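## Task

Pick up the carton marked H72 from the bench and set it on the counter, leaving every other carton on the bench exactly where and how it stood. The carton must not topple or be left leaning, and it must stay on the counter by itself, without the robot holding it there.

## Robot and tools

ROBOT. A Hello Robot Stretch 3: a two-wheeled base (0.33 m long, 0.34 m wide), a vertical mast carrying a lift, and one telescoping arm that sticks out to the robot's right. The arm cannot reach forward on its own; to shift the gripper forward or back, drive the base. The base turns on the spot about the point midway between its wheels, 0.05 m behind its front edge, and it cannot move sideways. With the arm retracted and the wrist folded, a turn sweeps a circle of about 0.28 m radius; an unfolded level wrist reaches past it. The head carries head_camera and nav_camera, aimed with head_pan_rad and head_tilt_rad; wrist_camera rides on the gripper.

FRAMES. Base frame: origin on the floor between the drive wheels, x forward, y left, z up. hand_pose is reported in it, located where the closed fingertips meet; with all wrist joints at 0 its x axis points up, y back toward the mast, z toward the rear. Odometry frame is the base frame at scene start; heading runs -3.142 to 3.142, positive to the left.

TOOL execute_actions. Argument actions: a list holding one action, or empty (just returns state and images). An action may contain base, joints, or both, plus optional contact_limits; the motions begin together.
- base: exactly one key. translate_m is a relative drive in metres from the current base position, -1 to 1, positive forward. rotate_rad is a relative turn in radians, -3.2 to 3.2, positive counter-clockwise (left).
- joints: absolute targets by name. lift_m 0 to 1.1 (arm height on mast); arm_m 0 to 0.52 (extension); wrist_yaw_rad -1.345 to 4.42 (0 along the arm, positive toward the front, 3.0 folded over the base); wrist_pitch_rad -1.57 to 0.451 (0 level, negative tips fingertips down); wrist_roll_rad -2.911 to 2.911 (0 fingers side by side); gripper_m -0.089 to 0.179 (larger is wider; actual fingertip gap is 0.007 m smaller near closed, 0.025 m smaller wide open, zero under 0.007); head_pan_rad -3.953 to 1.73 (0 forward, positive left, -1.57 looks along the arm); head_tilt_rad -1.53 to 0.419 (negative down).
- contact_limits: only arm_m, an effort percentage 1 to 100 at which the arm halts (contact_stop); values too low stop it immediately, values above the maximum are clipped.
cameras: list of head_camera, nav_camera, wrist_camera or all; omitted/null means all, [] means none. Unknown keys or out-of-range values reject the whole call with no motion. Omitted joints may keep driving toward an earlier target. A single action runs at most 15 s. If a result reports a stop, later motion calls in the same reply are skipped.

TOOL wait: seconds 0 to 10; commands nothing, returns state and images. TOOL zoom_image: camera plus region [x0, y0, x1, y1] in pixels of that camera's latest full image, at most 504x504. TOOL finished_scene: scene 1 or 2; irreversible, reports success and gives the next task.

RESULT LINES. base_status and joint_status: how each motion ended (done; off_target means stuck away from target and possibly still pushing; contact_stop, time_out, torque_fault drop the target). on_its_own covers uncommanded parts; its held at value is a target, not a position. joint_positions are readings. lidar_m: 12 distances in 30-degree sectors, first straight ahead then counter-clockwise (4th left, 7th behind, 10th right), in a plane 0.17 m above the floor, range 0.15 to 12 m, '-' for nothing; it misses glass, tabletops and thin legs, and the robot hides some sectors. wrist_depth_mm (45 to 1000) and head_depth_mm (280 to 4000, sideways image) are 7x7 grids of median depth from top left. base_odometry counts wheel rotation, including slip. turned_by_wheels and turned_by_imu give turning since the previous result. base_tilt is in degrees (forward/right positive), with a fixed offset up to about 4 degrees. motor_effort is percent of maximum, positive toward larger joint values, peak in brackets; readings carry bias and noise. An effort outside rest range suggests a load or contact. Camera calibration (K, distortion, T_world_to_cam in the base frame) is given per camera and is slightly off; arm-mounted camera poses can err more.

SPEED. Base is fast (0.30 m/s, 1.9 rad/s) only with lift_m under 0.30, arm_m under 0.03 and wrist_yaw_rad above 2.54; otherwise 0.10 m/s and 0.63 rad/s.

GRIPPING. Command gripper_m below the carton's width to hold; lower squeezes harder, but over-squeezing triggers a stall guard that weakens the grip. Release by opening at least 0.02 beyond where contact happened. Neither reading nor status proves a grasp; check cameras.

STOPS AND SLACK. Arm and lift stop on firm contact and go slack until commanded again; a slack lift may sag under load or be pushed up by closing fingers on a surface. Base, wrist and head keep pushing on obstacles. Sustained wrist strain switches that servo off for 10 s.

SAFETY. Fold or unfold the wrist only with lift_m between 0.32 and 0.95, wrist_pitch_rad -0.4 and roll near 0; once folded the lift may go down to 0.25. With wrist_yaw_rad under -0.4 keep pitch at -0.5 or lower. Pushing with the gripper above about 0.45 m, repeated pushes, high contact limits, driving while gripping something fixed, or snagging furniture (especially reversing) can tip the robot: undo in small steps, free the gripper, and drop lift_m near 0.2 if it stays tilted. Avoid drops, slips, slams, hard hits and knocking other cartons. Loose objects may occasionally get nudged by outside forces. The robot holds its last command while you deliberate.

Each tool is called after "Emit:" as name(argument=value, ...) on one line, values as JSON.

## Session

Emit:
execute_actions(actions=[])

Scene clock: 0.00 s.
base_odometry: x=+0.000 y=+0.000 heading=+0.000 (m, m, rad; odometry frame)
turned_by_wheels: +0.000 (rad since the last result)
turned_by_imu: +0.000 (rad since the last result)
base_tilt: forward=+0.3 right=-1.5 (deg)
lidar_m: 2.58 0.91 0.67 0.65 0.67 1.63 1.49 1.58 1.42 1.33 0.85 1.11
head_depth_mm: 1929 2826 2821 2836 2865 2876 2050 / 1928 2841 2854 2884 2892 2879 2074 / 1912 2858 2847 2873 2901 2903 2092 / 1806 2876 2877 2913 2904 2935 2099 / 1796 2873 2899 2898 2938 2877 2113 / 1857 2858 2883 2889 2869 2890 2140 / 1848 2792 2887 2887 2897 2916 2153
base_status: not commanded
joint_positions: lift_m=+0.514 arm_m=+0.001 wrist_yaw_rad=+2.907 wrist_pitch_rad=-0.387 wrist_roll_rad=-0.011 gripper_m=+0.037 head_pan_rad=-0.013 head_tilt_rad=-0.008
joint_status: not commanded
motor_effort: left_wheel=+0 right_wheel=-1 lift_m=+41 arm_m=+0 wrist_yaw_rad=+0 wrist_pitch_rad=+6 wrist_roll_rad=+0 gripper_m=+0 head_pan_rad=+2 head_tilt_rad=+3 (%)
hand_pose: x=+0.0317 y=+0.0761 z=+0.5341 quat_wxyz=(+0.216, +0.701, +0.055, +0.677) (m; base frame)
wrist_depth_mm: - - - - - - - / - - - - - - - / - 992 968 - 987 - - / - - 787 848 942 - - / 999 - 847 911 980 988 974 / 819 799 - 815 812 805 810 / 698 696 689 702 691 693 697
pictures: head_camera (sideways: a quarter turn clockwise sets it upright), nav_camera (sideways: a quarter turn counterclockwise sets it upright), wrist_camera
Images, in order (width x height): head_camera 896x504, nav_camera 672x504, wrist_camera 644x364.

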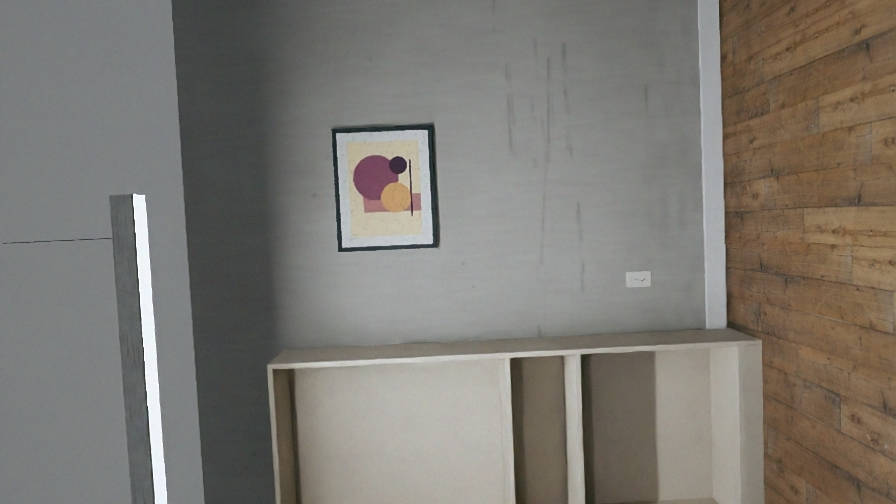

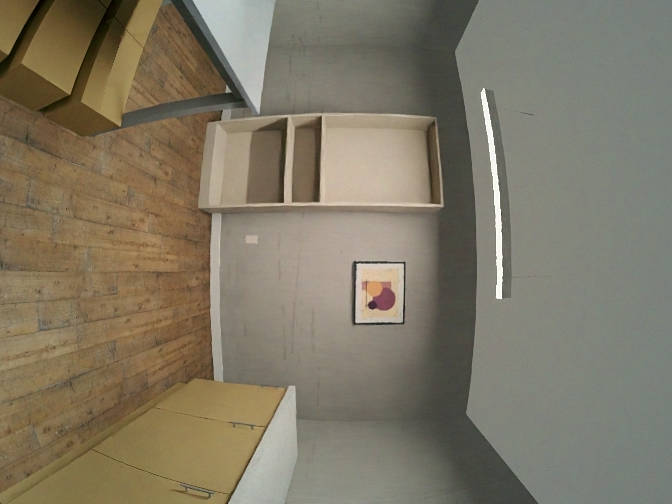

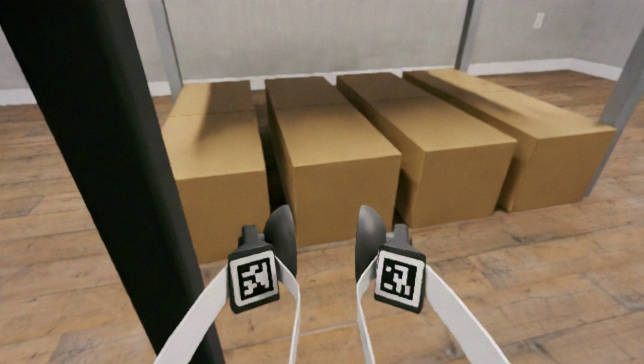

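Bench on the left, counter on the right.

Emit:
execute_actions(actions=[{"joints":{"head_pan_rad":1.5,"head_tilt_rad":-0.5}}], cameras=["head_camera","nav_camera"])

Scene clock: 4.50 s.
base_odometry: x=+0.000 y=+0.000 heading=+0.000 (m, m, rad; odometry frame)
turned_by_wheels: +0.000 (rad since the last result)
turned_by_imu: +0.001 (rad since the last result)
base_tilt: forward=+0.3 right=-1.5 (deg)
lidar_m: 2.59 0.91 0.67 0.65 0.67 1.63 1.49 1.57 1.42 1.33 0.86 1.11
head_depth_mm: 2055 2218 1129 784 1535 1265 1110 / 2050 2204 1164 780 1603 1211 1076 / 2041 2206 1145 789 1560 1258 1128 / 2040 2227 1204 799 1637 1276 1094 / 2027 2214 1126 811 1523 1242 1082 / 2023 2191 1348 825 1953 1493 1080 / 1992 2194 2390 837 822 953 1340
base_status: not commanded
joint_positions: lift_m=+0.514 arm_m=+0.001 wrist_yaw_rad=+2.907 wrist_pitch_rad=-0.387 wrist_roll_rad=-0.011 gripper_m=+0.037 head_pan_rad=+1.493 head_tilt_rad=-0.494
joint_status: all done
motor_effort: left_wheel=+1(0) right_wheel=-1(1) lift_m=+42(42) arm_m=+0(0) wrist_yaw_rad=+0(0) wrist_pitch_rad=+6(6) wrist_roll_rad=+0(0) gripper_m=+1(0) head_pan_rad=+3(35) head_tilt_rad=-5(43) (%)
hand_pose: x=+0.0317 y=+0.0761 z=+0.5341 quat_wxyz=(+0.216, +0.701, +0.055, +0.677) (m; base frame)
wrist_depth_mm: - - - - - - - / - - - - - - - / - 993 987 998 - - - / - - 794 845 922 - - / - - 849 896 - 999 984 / 814 804 - 824 820 820 816 / 691 703 690 695 694 702 696
pictures: head_camera (sideways: a quarter turn clockwise sets it upright), nav_camera (sideways: a quarter turn counterclockwise sets it upright)
camera_calibration (this result's frames):
head_camera: T_world_to_cam=[[-0.0902231, -0.502502, -0.859855, 1.14419], [-0.995318, 0.0755573, 0.060281, -0.0639209], [0.034677, 0.861268, -0.506966, 0.620592], [0, 0, 0, 1]] pos_world=[0.0180903, 0.0452905, 1.30231]
nav_camera: T_world_to_cam=[[0.0205072, 0.506284, 0.862123, -1.08403], [0.999626, -0.0259742, -0.0085245, 0.0567968], [0.0180772, 0.861975, -0.506628, 0.614281], [0, 0, 0, 1]] pos_world=[-0.0456496, 0.0208072, 1.24626]
Images, in order (width x height): head_camera 896x504, nav_camera 672x504.

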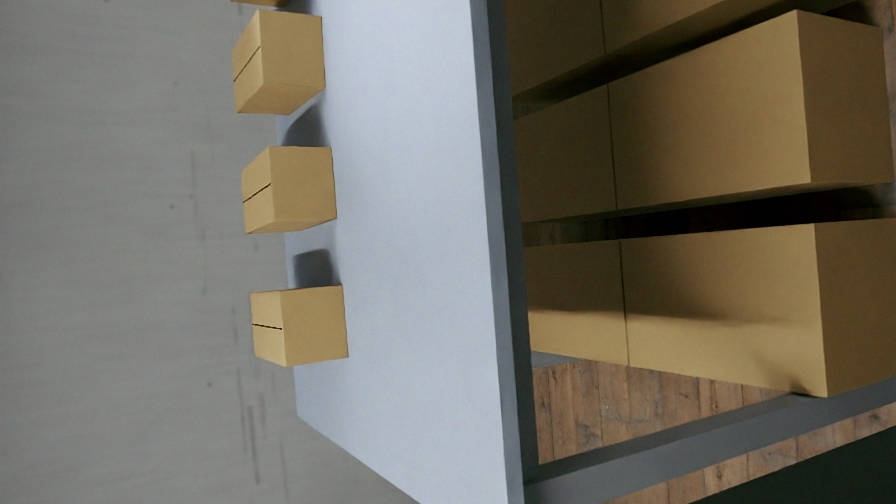

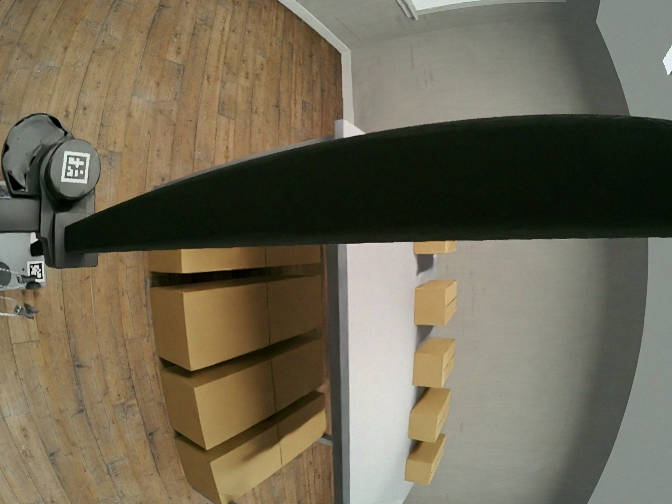

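Emit:
execute_actions(actions=[{"joints":{"lift_m":0.27,"head_pan_rad":0,"head_tilt_rad":-0.6},"base":{"translate_m":-0.75}}], cameras=[])

Emit:
execute_actions(actions=[{"base":{"rotate_rad":1.5708}}], cameras=["nav_camera"])

Scene clock: 20.40 s.
base_odometry: x=-0.750 y=+0.000 heading=+0.000 (m, m, rad; odometry frame)
turned_by_wheels: +0.000 (rad since the last result)
turned_by_imu: +0.003 (rad since the last result)
base_tilt: forward=+0.3 right=-1.5 (deg)
lidar_m: 3.31 0.92 0.79 2.38 1.62 0.99 0.75 0.91 1.40 1.34 1.43 1.34
head_depth_mm: 3093 2707 2730 2243 1738 1410 1189 / 3103 3461 3206 2246 1747 1423 1203 / 3103 3450 3281 2306 1762 1440 1205 / 3110 3488 3354 2322 1777 1443 1215 / 3080 3425 3456 2367 1804 1458 1223 / 3102 3438 3488 2176 1823 1472 1228 / 3079 3281 3296 1900 1624 1435 1236
base_status: done
joint_positions: lift_m=+0.270 arm_m=+0.001 wrist_yaw_rad=+2.907 wrist_pitch_rad=-0.388 wrist_roll_rad=-0.011 gripper_m=+0.037 head_pan_rad=+0.007 head_tilt_rad=-0.593
joint_status: all done
motor_effort: left_wheel=+0(5) right_wheel=+0(9) lift_m=+33(33) arm_m=+0(0) wrist_yaw_rad=+0(0) wrist_pitch_rad=+6(6) wrist_roll_rad=+0(0) gripper_m=+0(1) head_pan_rad=-2(35) head_tilt_rad=-5(19) (%)
hand_pose: x=+0.0317 y=+0.0760 z=+0.2898 quat_wxyz=(+0.216, +0.701, +0.056, +0.677) (m; base frame)
wrist_depth_mm: - - - - 985 - - / - - - - 848 810 880 / - - - - 870 895 969 / 767 - 775 772 777 766 776 / 619 - 644 608 646 609 619 / 508 498 - 508 506 508 506 / 449 - - 433 431 434 435
pictures: none
No camera images: the call's "cameras" was empty. Leave "cameras" out to get every camera's image.

Scene clock: 22.57 s.
base_odometry: x=-0.750 y=+0.000 heading=+1.571 (m, m, rad; odometry frame)
turned_by_wheels: +1.571 (rad since the last result)
turned_by_imu: +1.560 (rad since the last result)
base_tilt: forward=+0.3 right=-1.5 (deg)
lidar_m: 1.55 1.65 0.99 0.75 0.91 1.41 1.34 1.41 1.34 2.82 0.94 0.80
head_depth_mm: 2014 2173 2423 1764 1625 1413 1190 / 2018 2274 2552 2266 1751 1418 1196 / 2026 2258 2534 2293 1768 1431 1206 / 2027 2264 2560 2317 1785 1446 1215 / 2040 2267 2545 2347 1794 1457 1227 / 2023 2276 2567 2383 1818 1465 1234 / 2043 2258 2565 2424 1838 1478 1238
base_status: done
joint_positions: lift_m=+0.270 arm_m=+0.001 wrist_yaw_rad=+2.907 wrist_pitch_rad=-0.388 wrist_roll_rad=-0.011 gripper_m=+0.037 head_pan_rad=+0.007 head_tilt_rad=-0.593
joint_status: not commanded
motor_effort: left_wheel=-1(5) right_wheel=+2(12) lift_m=+32(32) arm_m=+0(0) wrist_yaw_rad=+0(0) wrist_pitch_rad=+6(6) wrist_roll_rad=+0(0) gripper_m=+1(0) head_pan_rad=-3(2) head_tilt_rad=-4(5) (%)
hand_pose: x=+0.0317 y=+0.0760 z=+0.2898 quat_wxyz=(+0.216, +0.701, +0.056, +0.677) (m; base frame)
wrist_depth_mm: - 996 934 - - - - / 841 - - - - - - / 806 868 848 902 954 - - / 738 - 779 785 781 776 772 / 620 - 645 607 636 618 610 / 508 502 - 505 508 507 508 / 450 - - 432 435 431 434
pictures: nav_camera (sideways: a quarter turn counterclockwise sets it upright)
camera_calibration (this result's frames):
nav_camera: T_world_to_cam=[[0.58966, 0.0231212, 0.807321, -1.01605], [0.0578597, -0.998231, -0.0136715, 0.0692409], [0.805577, 0.0547729, -0.589954, 0.717888], [0, 0, 0, 1]] pos_world=[0.0168016, 0.0532899, 1.24474]
Images, in order (width x height): nav_camera 672x504.

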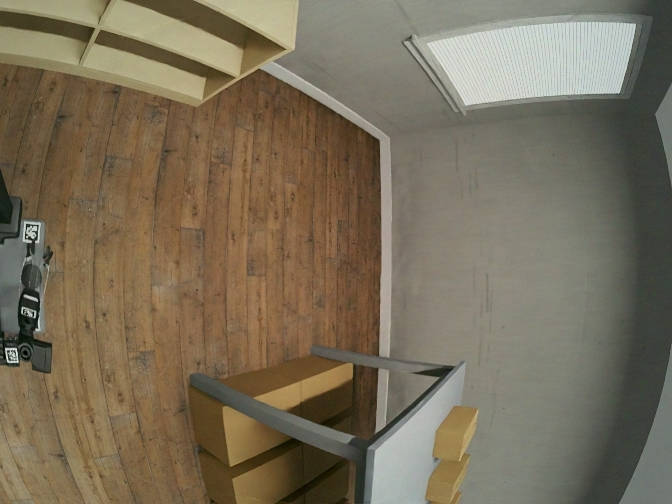

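Emit:
execute_actions(actions=[{"base":{"translate_m":1.0}}], cameras=[])

Emit:
execute_actions(actions=[{"base":{"translate_m":0.97}}], cameras=[])

Emit:
execute_actions(actions=[{"base":{"rotate_rad":-1.575},"joints":{"head_pan_rad":-0.6,"head_tilt_rad":-0.4}}], cameras=["nav_camera","head_camera"])

Scene clock: 39.13 s.
base_odometry: x=-0.750 y=+1.000 heading=+1.571 (m, m, rad; odometry frame)
turned_by_wheels: +0.000 (rad since the last result)
turned_by_imu: -0.001 (rad since the last result)
base_tilt: forward=+0.3 right=-1.5 (deg)
lidar_m: 1.39 1.44 1.22 1.17 1.12 1.21 2.33 2.07 0.48 0.46 0.48 0.64
head_depth_mm: 1154 1284 1453 1656 1724 1407 1192 / 1160 1285 1443 1657 1748 1417 1195 / 1162 1290 1452 1665 1765 1434 1204 / 1157 1291 1452 1665 1784 1442 1214 / 1164 1291 1456 1668 1795 1452 1219 / 1161 1294 1456 1673 1815 1468 1228 / 1164 1292 1457 1681 1835 1481 1244
base_status: done
joint_positions: lift_m=+0.270 arm_m=+0.001 wrist_yaw_rad=+2.907 wrist_pitch_rad=-0.388 wrist_roll_rad=-0.011 gripper_m=+0.037 head_pan_rad=+0.007 head_tilt_rad=-0.594
joint_status: not commanded
motor_effort: left_wheel=-1(5) right_wheel=+1(9) lift_m=+33(33) arm_m=+0(0) wrist_yaw_rad=+0(0) wrist_pitch_rad=+6(6) wrist_roll_rad=+0(0) gripper_m=+0(0) head_pan_rad=-2(2) head_tilt_rad=-5(6) (%)
hand_pose: x=+0.0317 y=+0.0760 z=+0.2898 quat_wxyz=(+0.216, +0.701, +0.056, +0.677) (m; base frame)
wrist_depth_mm: - - - - - - - / - - - - - - - / 853 - - - - - - / 749 - 777 778 785 785 772 / 621 - 639 612 645 613 613 / 510 504 - 511 511 506 512 / 447 - - 437 430 431 434
pictures: none
No camera images: the call's "cameras" was empty. Leave "cameras" out to get every camera's image.

Scene clock: 43.97 s.
base_odometry: x=-0.750 y=+1.970 heading=+1.571 (m, m, rad; odometry frame)
turned_by_wheels: +0.000 (rad since the last result)
turned_by_imu: -0.002 (rad since the last result)
base_tilt: forward=+0.3 right=-1.5 (deg)
lidar_m: 0.43 0.45 0.61 1.18 1.22 1.52 3.26 0.57 0.57 1.46 0.63 0.45
head_depth_mm: 326 363 409 467 546 654 822 / 327 363 409 468 546 656 823 / 327 364 410 469 547 657 826 / 327 364 411 469 548 659 828 / 328 365 411 469 549 659 831 / 328 365 411 471 549 661 831 / 329 366 412 471 550 664 835
base_status: done
joint_positions: lift_m=+0.270 arm_m=+0.001 wrist_yaw_rad=+2.907 wrist_pitch_rad=-0.388 wrist_roll_rad=-0.011 gripper_m=+0.037 head_pan_rad=+0.007 head_tilt_rad=-0.594
joint_status: not commanded
motor_effort: left_wheel=+0(6) right_wheel=+1(9) lift_m=+33(33) arm_m=+0(0) wrist_yaw_rad=+0(0) wrist_pitch_rad=+6(6) wrist_roll_rad=+0(0) gripper_m=+0(0) head_pan_rad=-2(2) head_tilt_rad=-5(4) (%)
hand_pose: x=+0.0317 y=+0.0760 z=+0.2897 quat_wxyz=(+0.216, +0.701, +0.056, +0.677) (m; base frame)
wrist_depth_mm: - - - - 779 525 394 / - - - - 811 536 400 / - - - - 827 551 408 / 785 - 784 788 739 568 417 / 621 - 646 610 644 568 427 / 508 501 - 513 509 506 425 / 450 - - 434 433 432 414
pictures: none
No camera images: the call's "cameras" was empty. Leave "cameras" out to get every camera's image.

Scene clock: 46.17 s.
base_odometry: x=-0.750 y=+1.970 heading=-0.004 (m, m, rad; odometry frame)
turned_by_wheels: -1.575 (rad since the last result)
turned_by_imu: -1.564 (rad since the last result)
base_tilt: forward=+0.3 right=-1.5 (deg)
lidar_m: 1.56 0.61 0.45 0.43 0.45 0.62 1.18 1.23 1.52 3.27 0.57 0.58
head_depth_mm: 3729 3863 3228 818 689 1255 1082 / - - 1685 790 667 708 802 / 3969 - 1733 862 1536 1347 1067 / 3735 - 1247 962 1754 1333 1252 / 3483 3729 1388 1214 1779 1523 1363 / 3202 3416 1615 3157 1990 1705 1370 / 3096 3252 3338 3250 2312 1726 1387
base_status: done
joint_positions: lift_m=+0.270 arm_m=+0.001 wrist_yaw_rad=+2.907 wrist_pitch_rad=-0.388 wrist_roll_rad=-0.011 gripper_m=+0.037 head_pan_rad=-0.593 head_tilt_rad=-0.408
joint_status: all done
motor_effort: left_wheel=+2(8) right_wheel=-3(9) lift_m=+33(33) arm_m=-1(0) wrist_yaw_rad=+0(0) wrist_pitch_rad=+7(6) wrist_roll_rad=+0(0) gripper_m=+0(1) head_pan_rad=-2(28) head_tilt_rad=+5(28) (%)
hand_pose: x=+0.0317 y=+0.0760 z=+0.2897 quat_wxyz=(+0.216, +0.701, +0.056, +0.677) (m; base frame)
wrist_depth_mm: - 401 417 447 478 506 553 / - 430 450 481 518 561 609 / 428 467 488 521 573 615 676 / 462 - 531 571 619 678 722 / 498 - 561 608 637 617 609 / 508 501 - 507 508 507 513 / 447 - - 431 432 433 434
pictures: head_camera (sideways: a quarter turn clockwise sets it upright), nav_camera (sideways: a quarter turn counterclockwise sets it upright)
camera_calibration (this result's frames):
head_camera: T_world_to_cam=[[-0.330654, 0.284111, -0.899972, 1.19798], [0.55179, 0.831832, 0.0598698, -0.0728296], [0.765635, -0.476799, -0.431817, 0.51835], [0, 0, 0, 1]] pos_world=[0.0394362, -0.0326283, 1.30634]
nav_camera: T_world_to_cam=[[0.368131, -0.225198, 0.902089, -1.13828], [-0.514564, -0.857442, -0.00406536, 0.0602288], [0.774405, -0.462686, -0.43153, 0.51195], [0, 0, 0, 1]] pos_world=[0.0535707, 0.0321767, 1.248]
Images, in order (width x height): head_camera 896x504, nav_camera 672x504.

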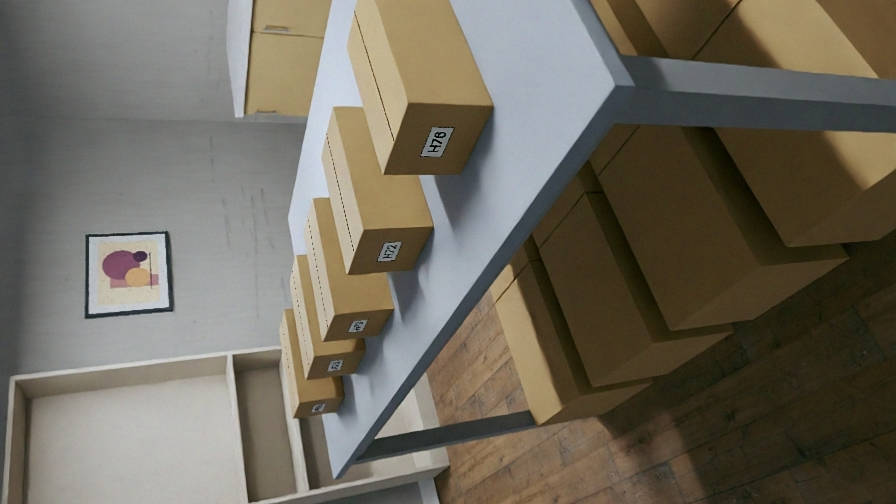

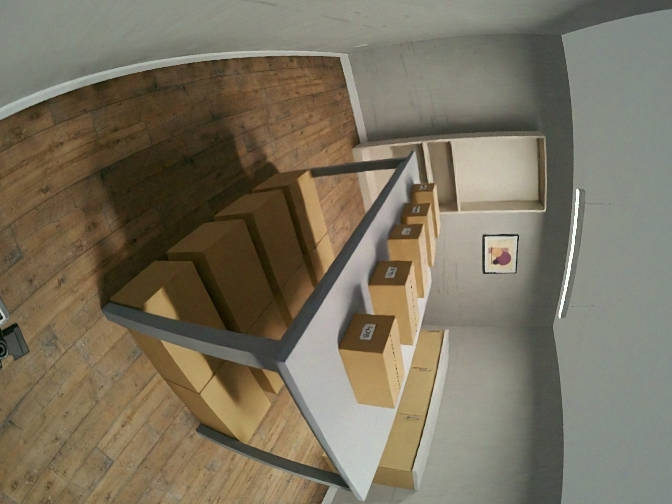

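Emit:
execute_actions(actions=[{"base":{"translate_m":0.96},"joints":{"head_pan_rad":-1.57,"head_tilt_rad":-0.7}}], cameras=[])

Emit:
execute_actions(actions=[{"joints":{"lift_m":0.94,"gripper_m":0.179}}], cameras=["head_camera"])

Scene clock: 67.03 s.
base_odometry: x=+0.210 y=+1.966 heading=-0.004 (m, m, rad; odometry frame)
turned_by_wheels: +0.000 (rad since the last result)
turned_by_imu: -0.001 (rad since the last result)
base_tilt: forward=+0.3 right=-1.5 (deg)
lidar_m: 1.70 0.62 0.45 0.44 0.45 0.62 1.69 0.57 0.42 0.40 0.41 0.56
head_depth_mm: 2878 1076 707 564 1188 1051 978 / 2881 1097 563 571 1225 1132 1083 / 2878 1117 570 578 1208 1066 990 / 2835 1146 772 582 1219 1073 998 / 2482 1170 673 589 1265 1142 1103 / 2459 1195 570 587 1233 1087 1015 / 2571 1227 577 591 1277 1096 1019
base_status: done
joint_positions: lift_m=+0.270 arm_m=+0.001 wrist_yaw_rad=+2.907 wrist_pitch_rad=-0.388 wrist_roll_rad=-0.011 gripper_m=+0.037 head_pan_rad=-1.563 head_tilt_rad=-0.691
joint_status: all done
motor_effort: left_wheel=+2(7) right_wheel=-3(6) lift_m=+33(33) arm_m=-1(0) wrist_yaw_rad=+1(0) wrist_pitch_rad=+6(6) wrist_roll_rad=+0(0) gripper_m=+0(0) head_pan_rad=-2(36) head_tilt_rad=-7(34) (%)
hand_pose: x=+0.0317 y=+0.0760 z=+0.2897 quat_wxyz=(+0.216, +0.701, +0.056, +0.677) (m; base frame)
wrist_depth_mm: - 402 422 448 476 510 561 / - 430 450 480 523 558 607 / 428 463 492 525 572 619 680 / 466 - 536 578 619 681 732 / 497 - 561 598 643 613 608 / 509 498 - 509 507 507 506 / 449 - - 433 433 433 435
pictures: none
No camera images: the call's "cameras" was empty. Leave "cameras" out to get every camera's image.

Scene clock: 73.97 s.
base_odometry: x=+0.210 y=+1.966 heading=-0.004 (m, m, rad; odometry frame)
turned_by_wheels: +0.000 (rad since the last result)
turned_by_imu: +0.001 (rad since the last result)
base_tilt: forward=+0.3 right=-1.5 (deg)
lidar_m: 1.71 0.62 0.45 0.43 0.45 0.62 1.69 0.57 0.41 0.40 0.41 0.56
head_depth_mm: 2880 1077 707 583 - - 981 / 2883 1100 564 571 513 - - / 2921 1123 570 577 515 - - / 2808 1144 772 583 514 - 994 / 2496 1170 673 588 1212 - 1101 / 2487 1199 570 587 1235 1086 1013 / 2551 1222 577 591 1280 1095 1022
base_status: not commanded
joint_positions: lift_m=+0.940 arm_m=+0.001 wrist_yaw_rad=+2.907 wrist_pitch_rad=-0.388 wrist_roll_rad=-0.011 gripper_m=+0.179 head_pan_rad=-1.563 head_tilt_rad=-0.691
joint_status: all done
motor_effort: left_wheel=+2(1) right_wheel=-3(3) lift_m=+49(51) arm_m=+0(1) wrist_yaw_rad=+0(0) wrist_pitch_rad=+6(7) wrist_roll_rad=+0(0) gripper_m=+0(85) head_pan_rad=-2(1) head_tilt_rad=-7(7) (%)
hand_pose: x=+0.0317 y=+0.0760 z=+0.9592 quat_wxyz=(+0.216, +0.701, +0.056, +0.677) (m; base frame)
wrist_depth_mm: - 401 420 450 478 511 551 / - 430 450 480 519 564 613 / 427 469 490 532 563 617 681 / 469 - 528 581 632 699 774 / 506 - 586 648 712 786 887 / 534 - 655 724 808 881 - / 632 658 754 830 935 - -
pictures: head_camera (sideways: a quarter turn clockwise sets it upright)
camera_calibration (this result's frames):
head_camera: T_world_to_cam=[[0.0456026, 0.667228, -0.743456, 0.991614], [0.998223, -0.00186838, 0.0595528, -0.075118], [0.0383462, -0.744851, -0.666128, 0.827629], [0, 0, 0, 1]] pos_world=[-0.00197199, -0.0453123, 1.293]
Images, in order (width x height): head_camera 896x504.

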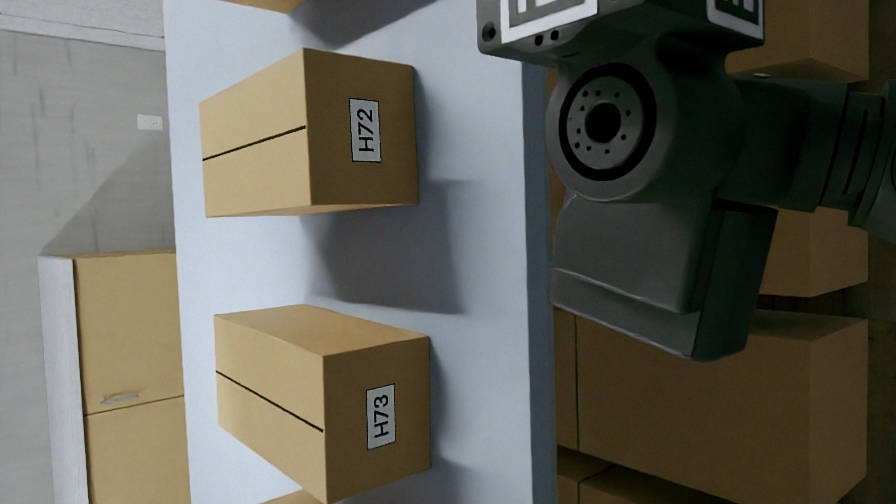

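Emit:
execute_actions(actions=[{"joints":{"wrist_yaw_rad":0.0},"base":{"translate_m":-0.075}}], cameras=[])

Emit:
execute_actions(actions=[{"joints":{"wrist_pitch_rad":0.0,"lift_m":0.86}}], cameras=["head_camera","wrist_camera"])

Scene clock: 89.40 s.
base_odometry: x=+0.135 y=+1.966 heading=-0.004 (m, m, rad; odometry frame)
turned_by_wheels: +0.000 (rad since the last result)
turned_by_imu: +0.001 (rad since the last result)
base_tilt: forward=+0.3 right=-1.5 (deg)
lidar_m: 1.69 0.62 0.45 0.43 0.45 0.62 1.69 0.57 0.43 0.40 0.41 0.56
head_depth_mm: 2886 1073 656 584 - - - / 2910 1102 748 589 - - - / 2908 1119 566 592 - - 1089 / 2850 1142 566 584 1218 1071 1001 / 2497 1167 785 600 1283 1136 1060 / 2483 1197 662 593 1239 1105 1072 / 2573 1222 574 588 1250 1094 1021
base_status: done
joint_positions: lift_m=+0.940 arm_m=+0.001 wrist_yaw_rad=+0.002 wrist_pitch_rad=-0.388 wrist_roll_rad=-0.011 gripper_m=+0.179 head_pan_rad=-1.563 head_tilt_rad=-0.691
joint_status: all done
motor_effort: left_wheel=+3(1) right_wheel=-3(8) lift_m=+49(50) arm_m=+0(0) wrist_yaw_rad=-2(3) wrist_pitch_rad=+6(6) wrist_roll_rad=+0(0) gripper_m=+1(1) head_pan_rad=-2(3) head_tilt_rad=-7(7) (%)
hand_pose: x=-0.0211 y=-0.3740 z=+0.9592 quat_wxyz=(+0.698, +0.138, -0.690, -0.135) (m; base frame)
wrist_depth_mm: 377 423 - 392 - 396 - / 268 367 279 270 518 308 278 / 286 365 364 295 421 312 306 / 300 305 307 307 306 308 309 / 242 252 242 242 243 244 243 / - 208 208 208 209 208 209 / 855 869 886 891 871 - -
pictures: none
No camera images: the call's "cameras" was empty. Leave "cameras" out to get every camera's image.

Scene clock: 90.97 s.
base_odometry: x=+0.135 y=+1.966 heading=-0.004 (m, m, rad; odometry frame)
turned_by_wheels: +0.000 (rad since the last result)
turned_by_imu: +0.000 (rad since the last result)
base_tilt: forward=+0.3 right=-1.5 (deg)
lidar_m: 1.70 0.62 0.45 0.44 0.45 0.62 1.69 0.57 0.43 0.40 0.41 0.56
head_depth_mm: 2878 1076 657 583 1188 - - / 2906 1092 747 570 1162 - - / 2914 1120 565 576 - - - / 2872 1141 566 584 1209 1071 997 / 2483 1171 784 609 1262 1131 1067 / 2499 1195 662 595 1233 1107 1074 / 2597 1223 574 588 1249 1099 1026
base_status: not commanded
joint_positions: lift_m=+0.860 arm_m=+0.001 wrist_yaw_rad=+0.002 wrist_pitch_rad=-0.023 wrist_roll_rad=-0.011 gripper_m=+0.179 head_pan_rad=-1.563 head_tilt_rad=-0.691
joint_status: all done
motor_effort: left_wheel=+1(2) right_wheel=-3(3) lift_m=+32(41) arm_m=+0(0) wrist_yaw_rad=-1(2) wrist_pitch_rad=+8(9) wrist_roll_rad=+0(0) gripper_m=+1(1) head_pan_rad=-2(2) head_tilt_rad=-6(6) (%)
hand_pose: x=-0.0210 y=-0.4015 z=+0.9690 quat_wxyz=(+0.711, +0.009, -0.703, -0.008) (m; base frame)
wrist_depth_mm: - - - - - - - / - - - - - - - / 288 425 - 282 - 358 290 / 276 368 289 288 482 311 295 / 284 343 297 293 347 318 302 / 255 238 237 237 237 237 255 / 173 180 180 180 180 180 172
pictures: head_camera (sideways: a quarter turn clockwise sets it upright), wrist_camera
camera_calibration (this result's frames):
head_camera: T_world_to_cam=[[0.0456026, 0.667228, -0.743456, 0.991614], [0.998223, -0.00186839, 0.0595528, -0.075118], [0.0383462, -0.744851, -0.666128, 0.827629], [0, 0, 0, 1]] pos_world=[-0.00197199, -0.0453123, 1.293]
wrist_camera: T_world_to_cam=[[-0.999763, 0.0180814, 0.0121394, -0.0240508], [-0.00823078, 0.202363, -0.979276, 1.06179], [-0.0201633, -0.979144, -0.202166, -0.0355846], [0, 0, 0, 1]] pos_world=[-0.0160232, -0.249275, 1.03289]
Images, in order (width x height): head_camera 896x504, wrist_camera 644x364.

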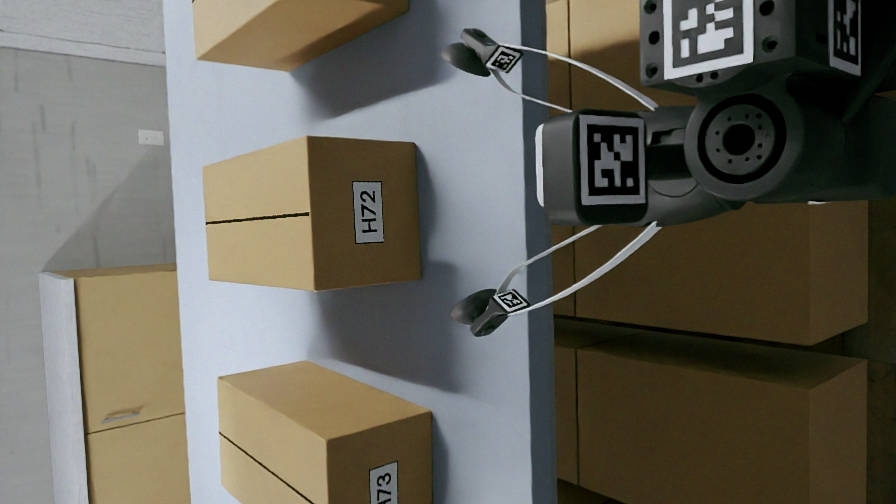

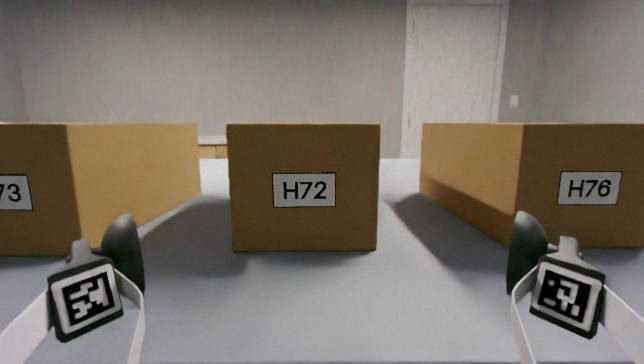

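Emit:
execute_actions(actions=[{"joints":{"arm_m":0.09},"base":{"translate_m":0.017}}], cameras=["head_camera","wrist_camera"])

Scene clock: 99.87 s.
base_odometry: x=+0.152 y=+1.966 heading=-0.004 (m, m, rad; odometry frame)
turned_by_wheels: +0.000 (rad since the last result)
turned_by_imu: +0.001 (rad since the last result)
base_tilt: forward=+0.2 right=-1.5 (deg)
lidar_m: 1.70 0.62 0.45 0.43 0.45 0.62 1.69 0.57 0.43 0.40 0.41 0.56
head_depth_mm: 2850 1078 680 574 - 990 981 / 2899 1100 701 582 - 1172 1083 / 2904 1120 565 599 - 1018 995 / 2843 1143 578 585 1218 1073 998 / 2496 1168 783 570 1258 1147 1104 / 2510 1194 611 594 1236 1088 1023 / 2565 1226 575 590 1244 1095 1022
base_status: done
joint_positions: lift_m=+0.860 arm_m=+0.090 wrist_yaw_rad=+0.001 wrist_pitch_rad=-0.023 wrist_roll_rad=-0.011 gripper_m=+0.179 head_pan_rad=-1.563 head_tilt_rad=-0.691
joint_status: all done
motor_effort: left_wheel=+1(5) right_wheel=-3(4) lift_m=+32(32) arm_m=+6(5) wrist_yaw_rad=-1(2) wrist_pitch_rad=+8(8) wrist_roll_rad=+0(0) gripper_m=+0(0) head_pan_rad=-1(2) head_tilt_rad=-7(6) (%)
hand_pose: x=-0.0212 y=-0.4902 z=+0.9691 quat_wxyz=(+0.711, +0.009, -0.703, -0.008) (m; base frame)
wrist_depth_mm: - - - - - - - / - - - - - - - / 262 385 - 193 - 385 249 / 236 334 196 196 198 334 226 / 237 318 203 201 205 333 226 / - 237 211 208 210 237 216 / 172 181 180 180 180 180 171
pictures: head_camera (sideways: a quarter turn clockwise sets it upright), wrist_camera
camera_calibration (this result's frames):
head_camera: T_world_to_cam=[[0.0456153, 0.667354, -0.743342, 0.991465], [0.998223, -0.00189903, 0.0595511, -0.0751159], [0.0383301, -0.744738, -0.666255, 0.827795], [0, 0, 0, 1]] pos_world=[-0.00197293, -0.0453107, 1.29299]
wrist_camera: T_world_to_cam=[[-0.99975, 0.0187988, 0.0121323, -0.0222715], [-0.00808595, 0.202026, -0.979347, 1.07974], [-0.0208616, -0.9792, -0.201823, -0.122798], [0, 0, 0, 1]] pos_world=[-0.016097, -0.33796, 1.03292]
Images, in order (width x height): head_camera 896x504, wrist_camera 644x364.

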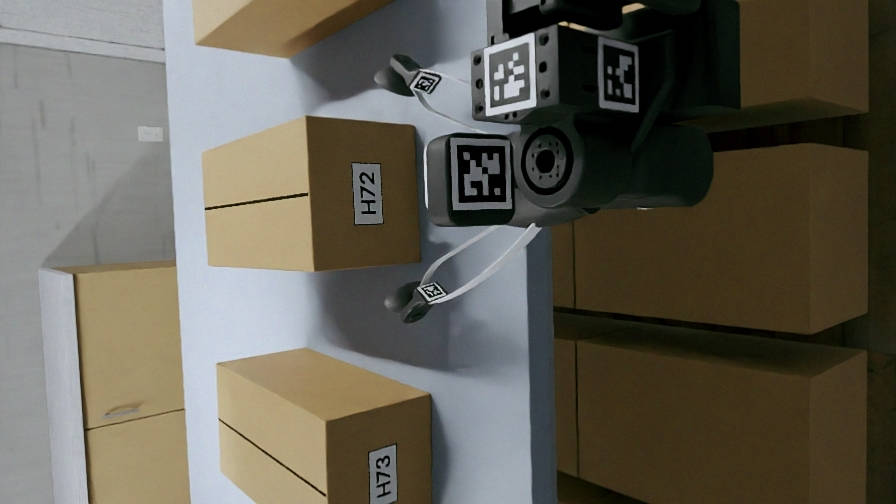

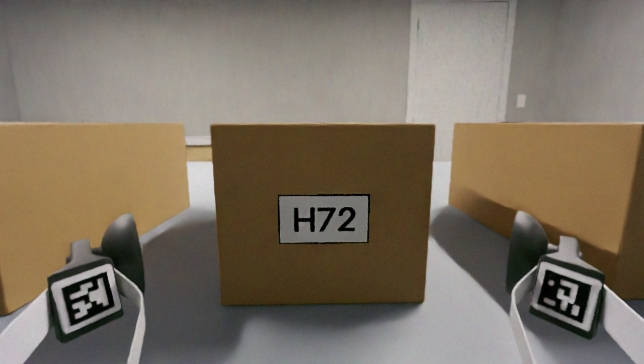

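Emit:
execute_actions(actions=[{"joints":{"arm_m":0.205},"contact_limits":{"arm_m":20}}], cameras=["head_camera","wrist_camera"])

Scene clock: 108.47 s.
base_odometry: x=+0.152 y=+1.966 heading=-0.004 (m, m, rad; odometry frame)
turned_by_wheels: +0.000 (rad since the last result)
turned_by_imu: +0.001 (rad since the last result)
base_tilt: forward=+0.3 right=-1.4 (deg)
lidar_m: 1.70 0.62 0.45 0.44 0.45 0.62 1.70 0.57 0.43 0.40 0.41 0.57
head_depth_mm: 2865 1078 708 - 1188 1046 981 / 2888 1095 730 - 1258 1107 1083 / 2905 1119 573 - 1256 1067 993 / 2868 1143 591 565 1219 1070 1000 / 2480 1167 785 590 1259 1149 1102 / 2487 1191 610 592 1234 1087 1020 / 2577 1225 575 588 1252 1100 1024
base_status: not commanded
joint_positions: lift_m=+0.860 arm_m=+0.205 wrist_yaw_rad=+0.001 wrist_pitch_rad=-0.022 wrist_roll_rad=-0.011 gripper_m=+0.179 head_pan_rad=-1.563 head_tilt_rad=-0.691
joint_status: all done
motor_effort: left_wheel=+2(1) right_wheel=-3(3) lift_m=+33(31) arm_m=+6(6) wrist_yaw_rad=-1(1) wrist_pitch_rad=+8(8) wrist_roll_rad=+0(0) gripper_m=+0(0) head_pan_rad=-2(1) head_tilt_rad=-6(6) (%)
contact_limits: arm_m 20 (drawing in: default 28, maximum 47; extending or still: default 39, maximum 64)
hand_pose: x=-0.0212 y=-0.6052 z=+0.9692 quat_wxyz=(+0.711, +0.008, -0.703, -0.008) (m; base frame)
wrist_depth_mm: - - - - - - - / - - - - - - - / 256 270 104 105 106 272 244 / 233 106 106 107 107 109 222 / 232 109 109 110 111 112 223 / - 112 113 113 115 116 204 / 171 118 116 117 118 120 172
pictures: head_camera (sideways: a quarter turn clockwise sets it upright), wrist_camera
camera_calibration (this result's frames):
head_camera: T_world_to_cam=[[0.0456256, 0.667405, -0.743296, 0.991405], [0.998223, -0.00191923, 0.0595505, -0.075115], [0.0383177, -0.744693, -0.666307, 0.827862], [0, 0, 0, 1]] pos_world=[-0.00197367, -0.0453099, 1.29299]
wrist_camera: T_world_to_cam=[[-0.999747, 0.0189576, 0.0121253, -0.0200475], [-0.00805508, 0.201647, -0.979425, 1.10291], [-0.0210126, -0.979275, -0.201443, -0.23579], [0, 0, 0, 1]] pos_world=[-0.0161129, -0.452921, 1.03296]
Images, in order (width x height): head_camera 896x504, wrist_camera 644x364.

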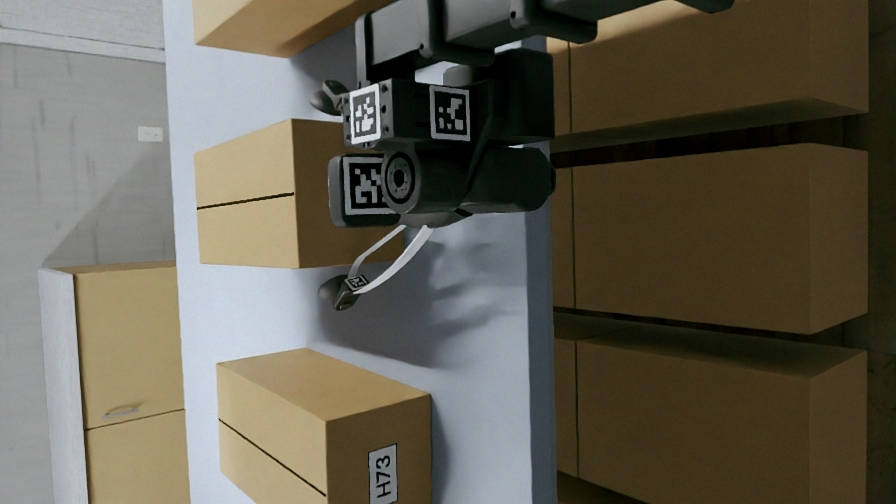

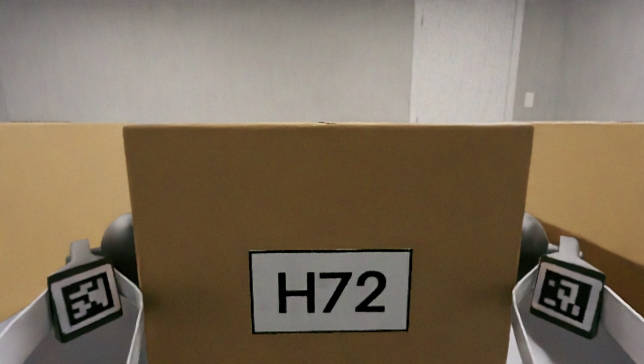

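Emit:
execute_actions(actions=[{"joints":{"gripper_m":0.09}}], cameras=[])

Emit:
execute_actions(actions=[{"joints":{"lift_m":0.92}}], cameras=["head_camera","wrist_camera"])

Scene clock: 115.73 s.
base_odometry: x=+0.152 y=+1.966 heading=-0.004 (m, m, rad; odometry frame)
turned_by_wheels: +0.000 (rad since the last result)
turned_by_imu: +0.001 (rad since the last result)
base_tilt: forward=+0.3 right=-1.5 (deg)
lidar_m: 1.70 0.62 0.45 0.44 0.45 0.62 1.70 0.57 0.43 0.40 0.41 0.56
head_depth_mm: 2865 1073 710 - 1184 1048 980 / 2864 1097 746 - 1260 1105 1083 / 2898 1107 585 - 1262 1070 994 / 2853 1145 598 566 1215 1073 999 / 2487 1168 784 588 1254 1151 1108 / 2502 1191 609 593 1236 1086 1019 / 2581 1226 574 588 1244 1095 1023
base_status: not commanded
joint_positions: lift_m=+0.860 arm_m=+0.205 wrist_yaw_rad=+0.001 wrist_pitch_rad=-0.022 wrist_roll_rad=-0.011 gripper_m=+0.091 head_pan_rad=-1.563 head_tilt_rad=-0.691
joint_status: all done
motor_effort: left_wheel=+2(2) right_wheel=-3(3) lift_m=+33(32) arm_m=+6(6) wrist_yaw_rad=+0(1) wrist_pitch_rad=+8(8) wrist_roll_rad=+0(0) gripper_m=-20(96) head_pan_rad=-3(2) head_tilt_rad=-6(7) (%)
hand_pose: x=-0.0212 y=-0.6052 z=+0.9692 quat_wxyz=(+0.711, +0.008, -0.703, -0.008) (m; base frame)
wrist_depth_mm: - - - - - - - / - - - - - - - / 256 303 116 117 117 289 245 / 233 271 118 119 119 121 222 / 232 272 122 123 123 125 223 / 223 - 126 126 128 127 213 / 176 171 130 131 131 164 180
pictures: none
No camera images: the call's "cameras" was empty. Leave "cameras" out to get every camera's image.

Scene clock: 117.10 s.
base_odometry: x=+0.152 y=+1.966 heading=-0.004 (m, m, rad; odometry frame)
turned_by_wheels: +0.000 (rad since the last result)
turned_by_imu: +0.000 (rad since the last result)
base_tilt: forward=+0.3 right=-1.4 (deg)
lidar_m: 1.70 0.62 0.45 0.43 0.45 0.62 1.69 0.57 0.43 0.40 0.41 0.56
head_depth_mm: 2858 1076 - 528 1182 1050 982 / 2882 1095 - - 1199 1107 1085 / 2899 625 - - 1207 1066 995 / 2858 715 584 583 1215 1072 1002 / 2497 1167 780 589 1258 1148 1104 / 2498 1193 609 593 1237 1085 1020 / 2567 1226 575 589 1249 1097 1025
base_status: not commanded
joint_positions: lift_m=+0.920 arm_m=+0.205 wrist_yaw_rad=+0.001 wrist_pitch_rad=-0.034 wrist_roll_rad=-0.011 gripper_m=+0.097 head_pan_rad=-1.563 head_tilt_rad=-0.691
joint_status: all done
on_its_own: gripper_m is held at +0.096, not at your +0.090, by its stall guard, which is not easing now
motor_effort: left_wheel=+2(2) right_wheel=-3(3) lift_m=+50(54) arm_m=+6(6) wrist_yaw_rad=-1(1) wrist_pitch_rad=+12(13) wrist_roll_rad=+0(0) gripper_m=-19(20) head_pan_rad=-2(2) head_tilt_rad=-5(6) (%)
hand_pose: x=-0.0212 y=-0.6049 z=+1.0255 quat_wxyz=(+0.711, +0.013, -0.703, -0.012) (m; base frame)
wrist_depth_mm: - - - - - - - / - - - - - - - / - - 121 121 121 - - / 297 297 122 122 123 288 297 / 233 271 124 124 125 126 223 / 227 - 126 126 127 127 214 / 241 251 128 129 129 240 235
pictures: head_camera (sideways: a quarter turn clockwise sets it upright), wrist_camera
camera_calibration (this result's frames):
head_camera: T_world_to_cam=[[0.0456256, 0.667405, -0.743296, 0.991405], [0.998223, -0.00191924, 0.0595505, -0.075115], [0.0383177, -0.744693, -0.666307, 0.827862], [0, 0, 0, 1]] pos_world=[-0.00197367, -0.0453099, 1.29299]
wrist_camera: T_world_to_cam=[[-0.999747, 0.018808, 0.0123645, -0.0210733], [-0.00806436, 0.213554, -0.976898, 1.16263], [-0.021014, -0.97675, -0.213348, -0.210359], [0, 0, 0, 1]] pos_world=[-0.0161126, -0.453356, 1.09115]
Images, in order (width x height): head_camera 896x504, wrist_camera 644x364.

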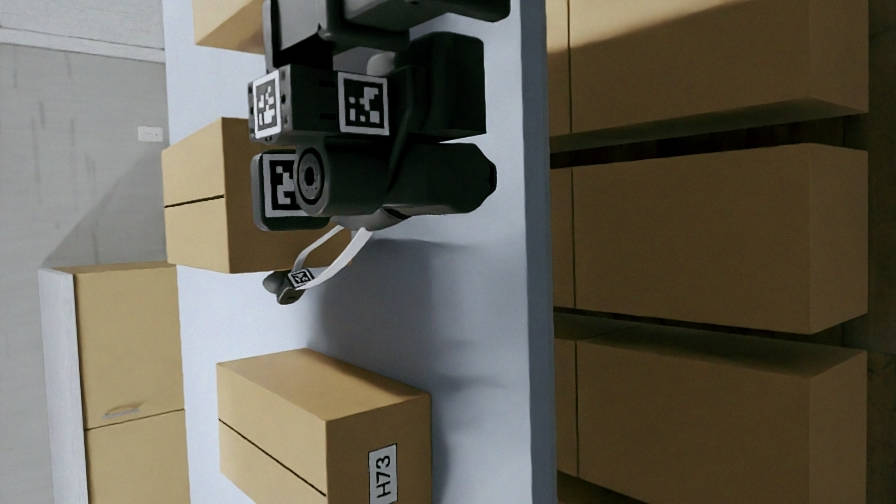

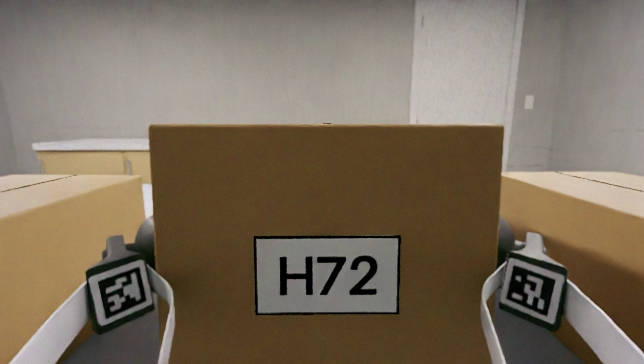

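Emit:
execute_actions(actions=[{"joints":{"lift_m":1.08}}], cameras=[])

Emit:
execute_actions(actions=[{"joints":{"arm_m":0.0,"head_pan_rad":-0.8,"head_tilt_rad":-0.6},"base":{"translate_m":1.0}}], cameras=["nav_camera","wrist_camera"])

Scene clock: 131.90 s.
base_odometry: x=+0.152 y=+1.966 heading=-0.004 (m, m, rad; odometry frame)
turned_by_wheels: +0.000 (rad since the last result)
turned_by_imu: +0.001 (rad since the last result)
base_tilt: forward=+0.3 right=-1.4 (deg)
lidar_m: 1.70 0.62 0.45 0.43 0.45 0.62 1.69 0.57 0.43 0.40 0.41 0.56
head_depth_mm: - 701 678 564 1185 1047 976 / - 970 749 570 1199 1108 1085 / - - 761 577 1213 1069 993 / 452 1002 771 582 1213 1071 1000 / 2680 1169 780 590 1261 1148 1101 / 2483 1194 609 593 1236 1088 1022 / 2560 1225 574 588 1241 1096 1024
base_status: not commanded
joint_positions: lift_m=+1.080 arm_m=+0.205 wrist_yaw_rad=+0.001 wrist_pitch_rad=-0.035 wrist_roll_rad=-0.011 gripper_m=+0.097 head_pan_rad=-1.563 head_tilt_rad=-0.691
joint_status: all done
on_its_own: gripper_m is held at +0.096, not at your +0.090, by its stall guard, which is not easing now
motor_effort: left_wheel=+2(2) right_wheel=-3(3) lift_m=+50(52) arm_m=+5(5) wrist_yaw_rad=+0(1) wrist_pitch_rad=+13(13) wrist_roll_rad=+0(0) gripper_m=-20(20) head_pan_rad=-2(2) head_tilt_rad=-5(7) (%)
hand_pose: x=-0.0212 y=-0.6048 z=+1.1853 quat_wxyz=(+0.711, +0.013, -0.703, -0.012) (m; base frame)
wrist_depth_mm: - - - - - - - / - - - - - - - / - - 121 121 121 - - / - - 122 122 123 - - / - - 124 124 125 126 - / 677 - 126 126 127 127 - / 327 317 128 129 129 310 326
pictures: none
No camera images: the call's "cameras" was empty. Leave "cameras" out to get every camera's image.

Scene clock: 143.13 s.
base_odometry: x=+1.152 y=+1.962 heading=-0.004 (m, m, rad; odometry frame)
turned_by_wheels: +0.000 (rad since the last result)
turned_by_imu: -0.002 (rad since the last result)
base_tilt: forward=+0.3 right=-1.5 (deg)
lidar_m: 1.68 0.63 0.46 0.44 0.46 0.62 1.68 0.59 0.41 0.40 1.94 1.49
head_depth_mm: 2938 3311 3121 2212 1711 1401 1183 / 2550 2892 3023 2233 1732 1410 1192 / 2271 2547 2794 2255 1746 1417 1199 / 1717 1941 2206 2201 1756 1431 1205 / 1723 1902 2173 2131 1784 1447 1214 / 1632 1748 1947 2052 1794 1459 1222 / 1508 1607 1551 1891 1809 1470 1230
base_status: done
joint_positions: lift_m=+1.080 arm_m=+0.001 wrist_yaw_rad=+0.000 wrist_pitch_rad=-0.035 wrist_roll_rad=-0.011 gripper_m=+0.097 head_pan_rad=-0.807 head_tilt_rad=-0.606
joint_status: all done
on_its_own: gripper_m is held at +0.096, not at your +0.090, by its stall guard, which is not easing now
motor_effort: left_wheel=+3(6) right_wheel=-3(5) lift_m=+51(51) arm_m=-5(5) wrist_yaw_rad=+0(1) wrist_pitch_rad=+13(13) wrist_roll_rad=+0(0) gripper_m=-18(19) head_pan_rad=+4(31) head_tilt_rad=+4(16) (%)
hand_pose: x=-0.0214 y=-0.4015 z=+1.1853 quat_wxyz=(+0.711, +0.013, -0.703, -0.013) (m; base frame)
wrist_depth_mm: - - - - - - - / - - - - - - - / - - 121 121 121 - - / - - 122 122 123 - - / - - 124 124 125 126 960 / - - 126 126 127 127 487 / - - 128 129 129 317 327
pictures: nav_camera (sideways: a quarter turn counterclockwise sets it upright), wrist_camera
camera_calibration (this result's frames):
nav_camera: T_world_to_cam=[[0.428704, -0.420107, 0.799827, -1.0053], [-0.686089, -0.727376, -0.0143118, 0.0746124], [0.587788, -0.542617, -0.60006, 0.732363], [0, 0, 0, 1]] pos_world=[0.0516905, 0.0293325, 1.24459]
wrist_camera: T_world_to_cam=[[-0.999735, 0.0194144, 0.0123858, -0.0268132], [-0.00793214, 0.214621, -0.976665, 1.27537], [-0.0216196, -0.976504, -0.21441, 0.0237153], [0, 0, 0, 1]] pos_world=[-0.0161769, -0.250043, 1.25103]
Images, in order (width x height): nav_camera 672x504, wrist_camera 644x364.

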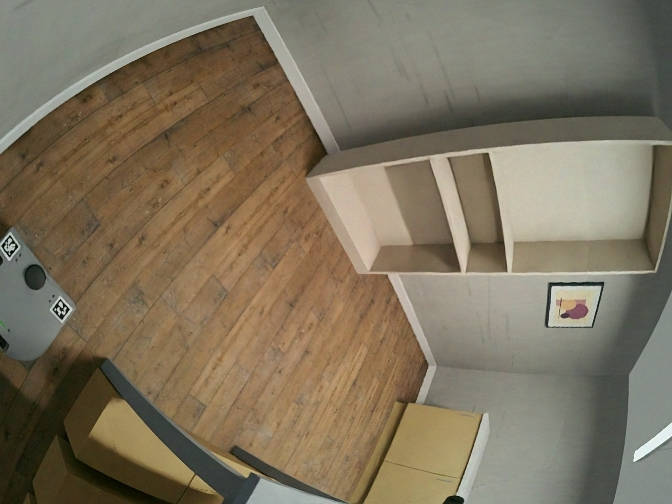

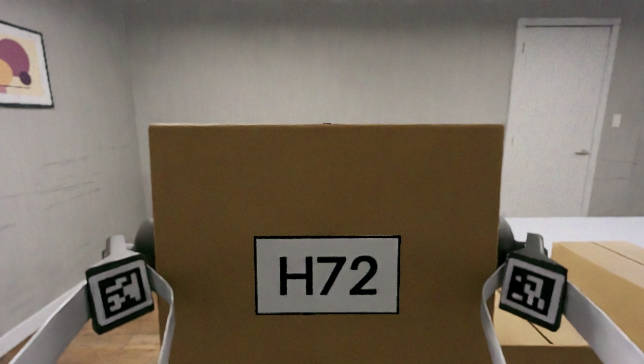

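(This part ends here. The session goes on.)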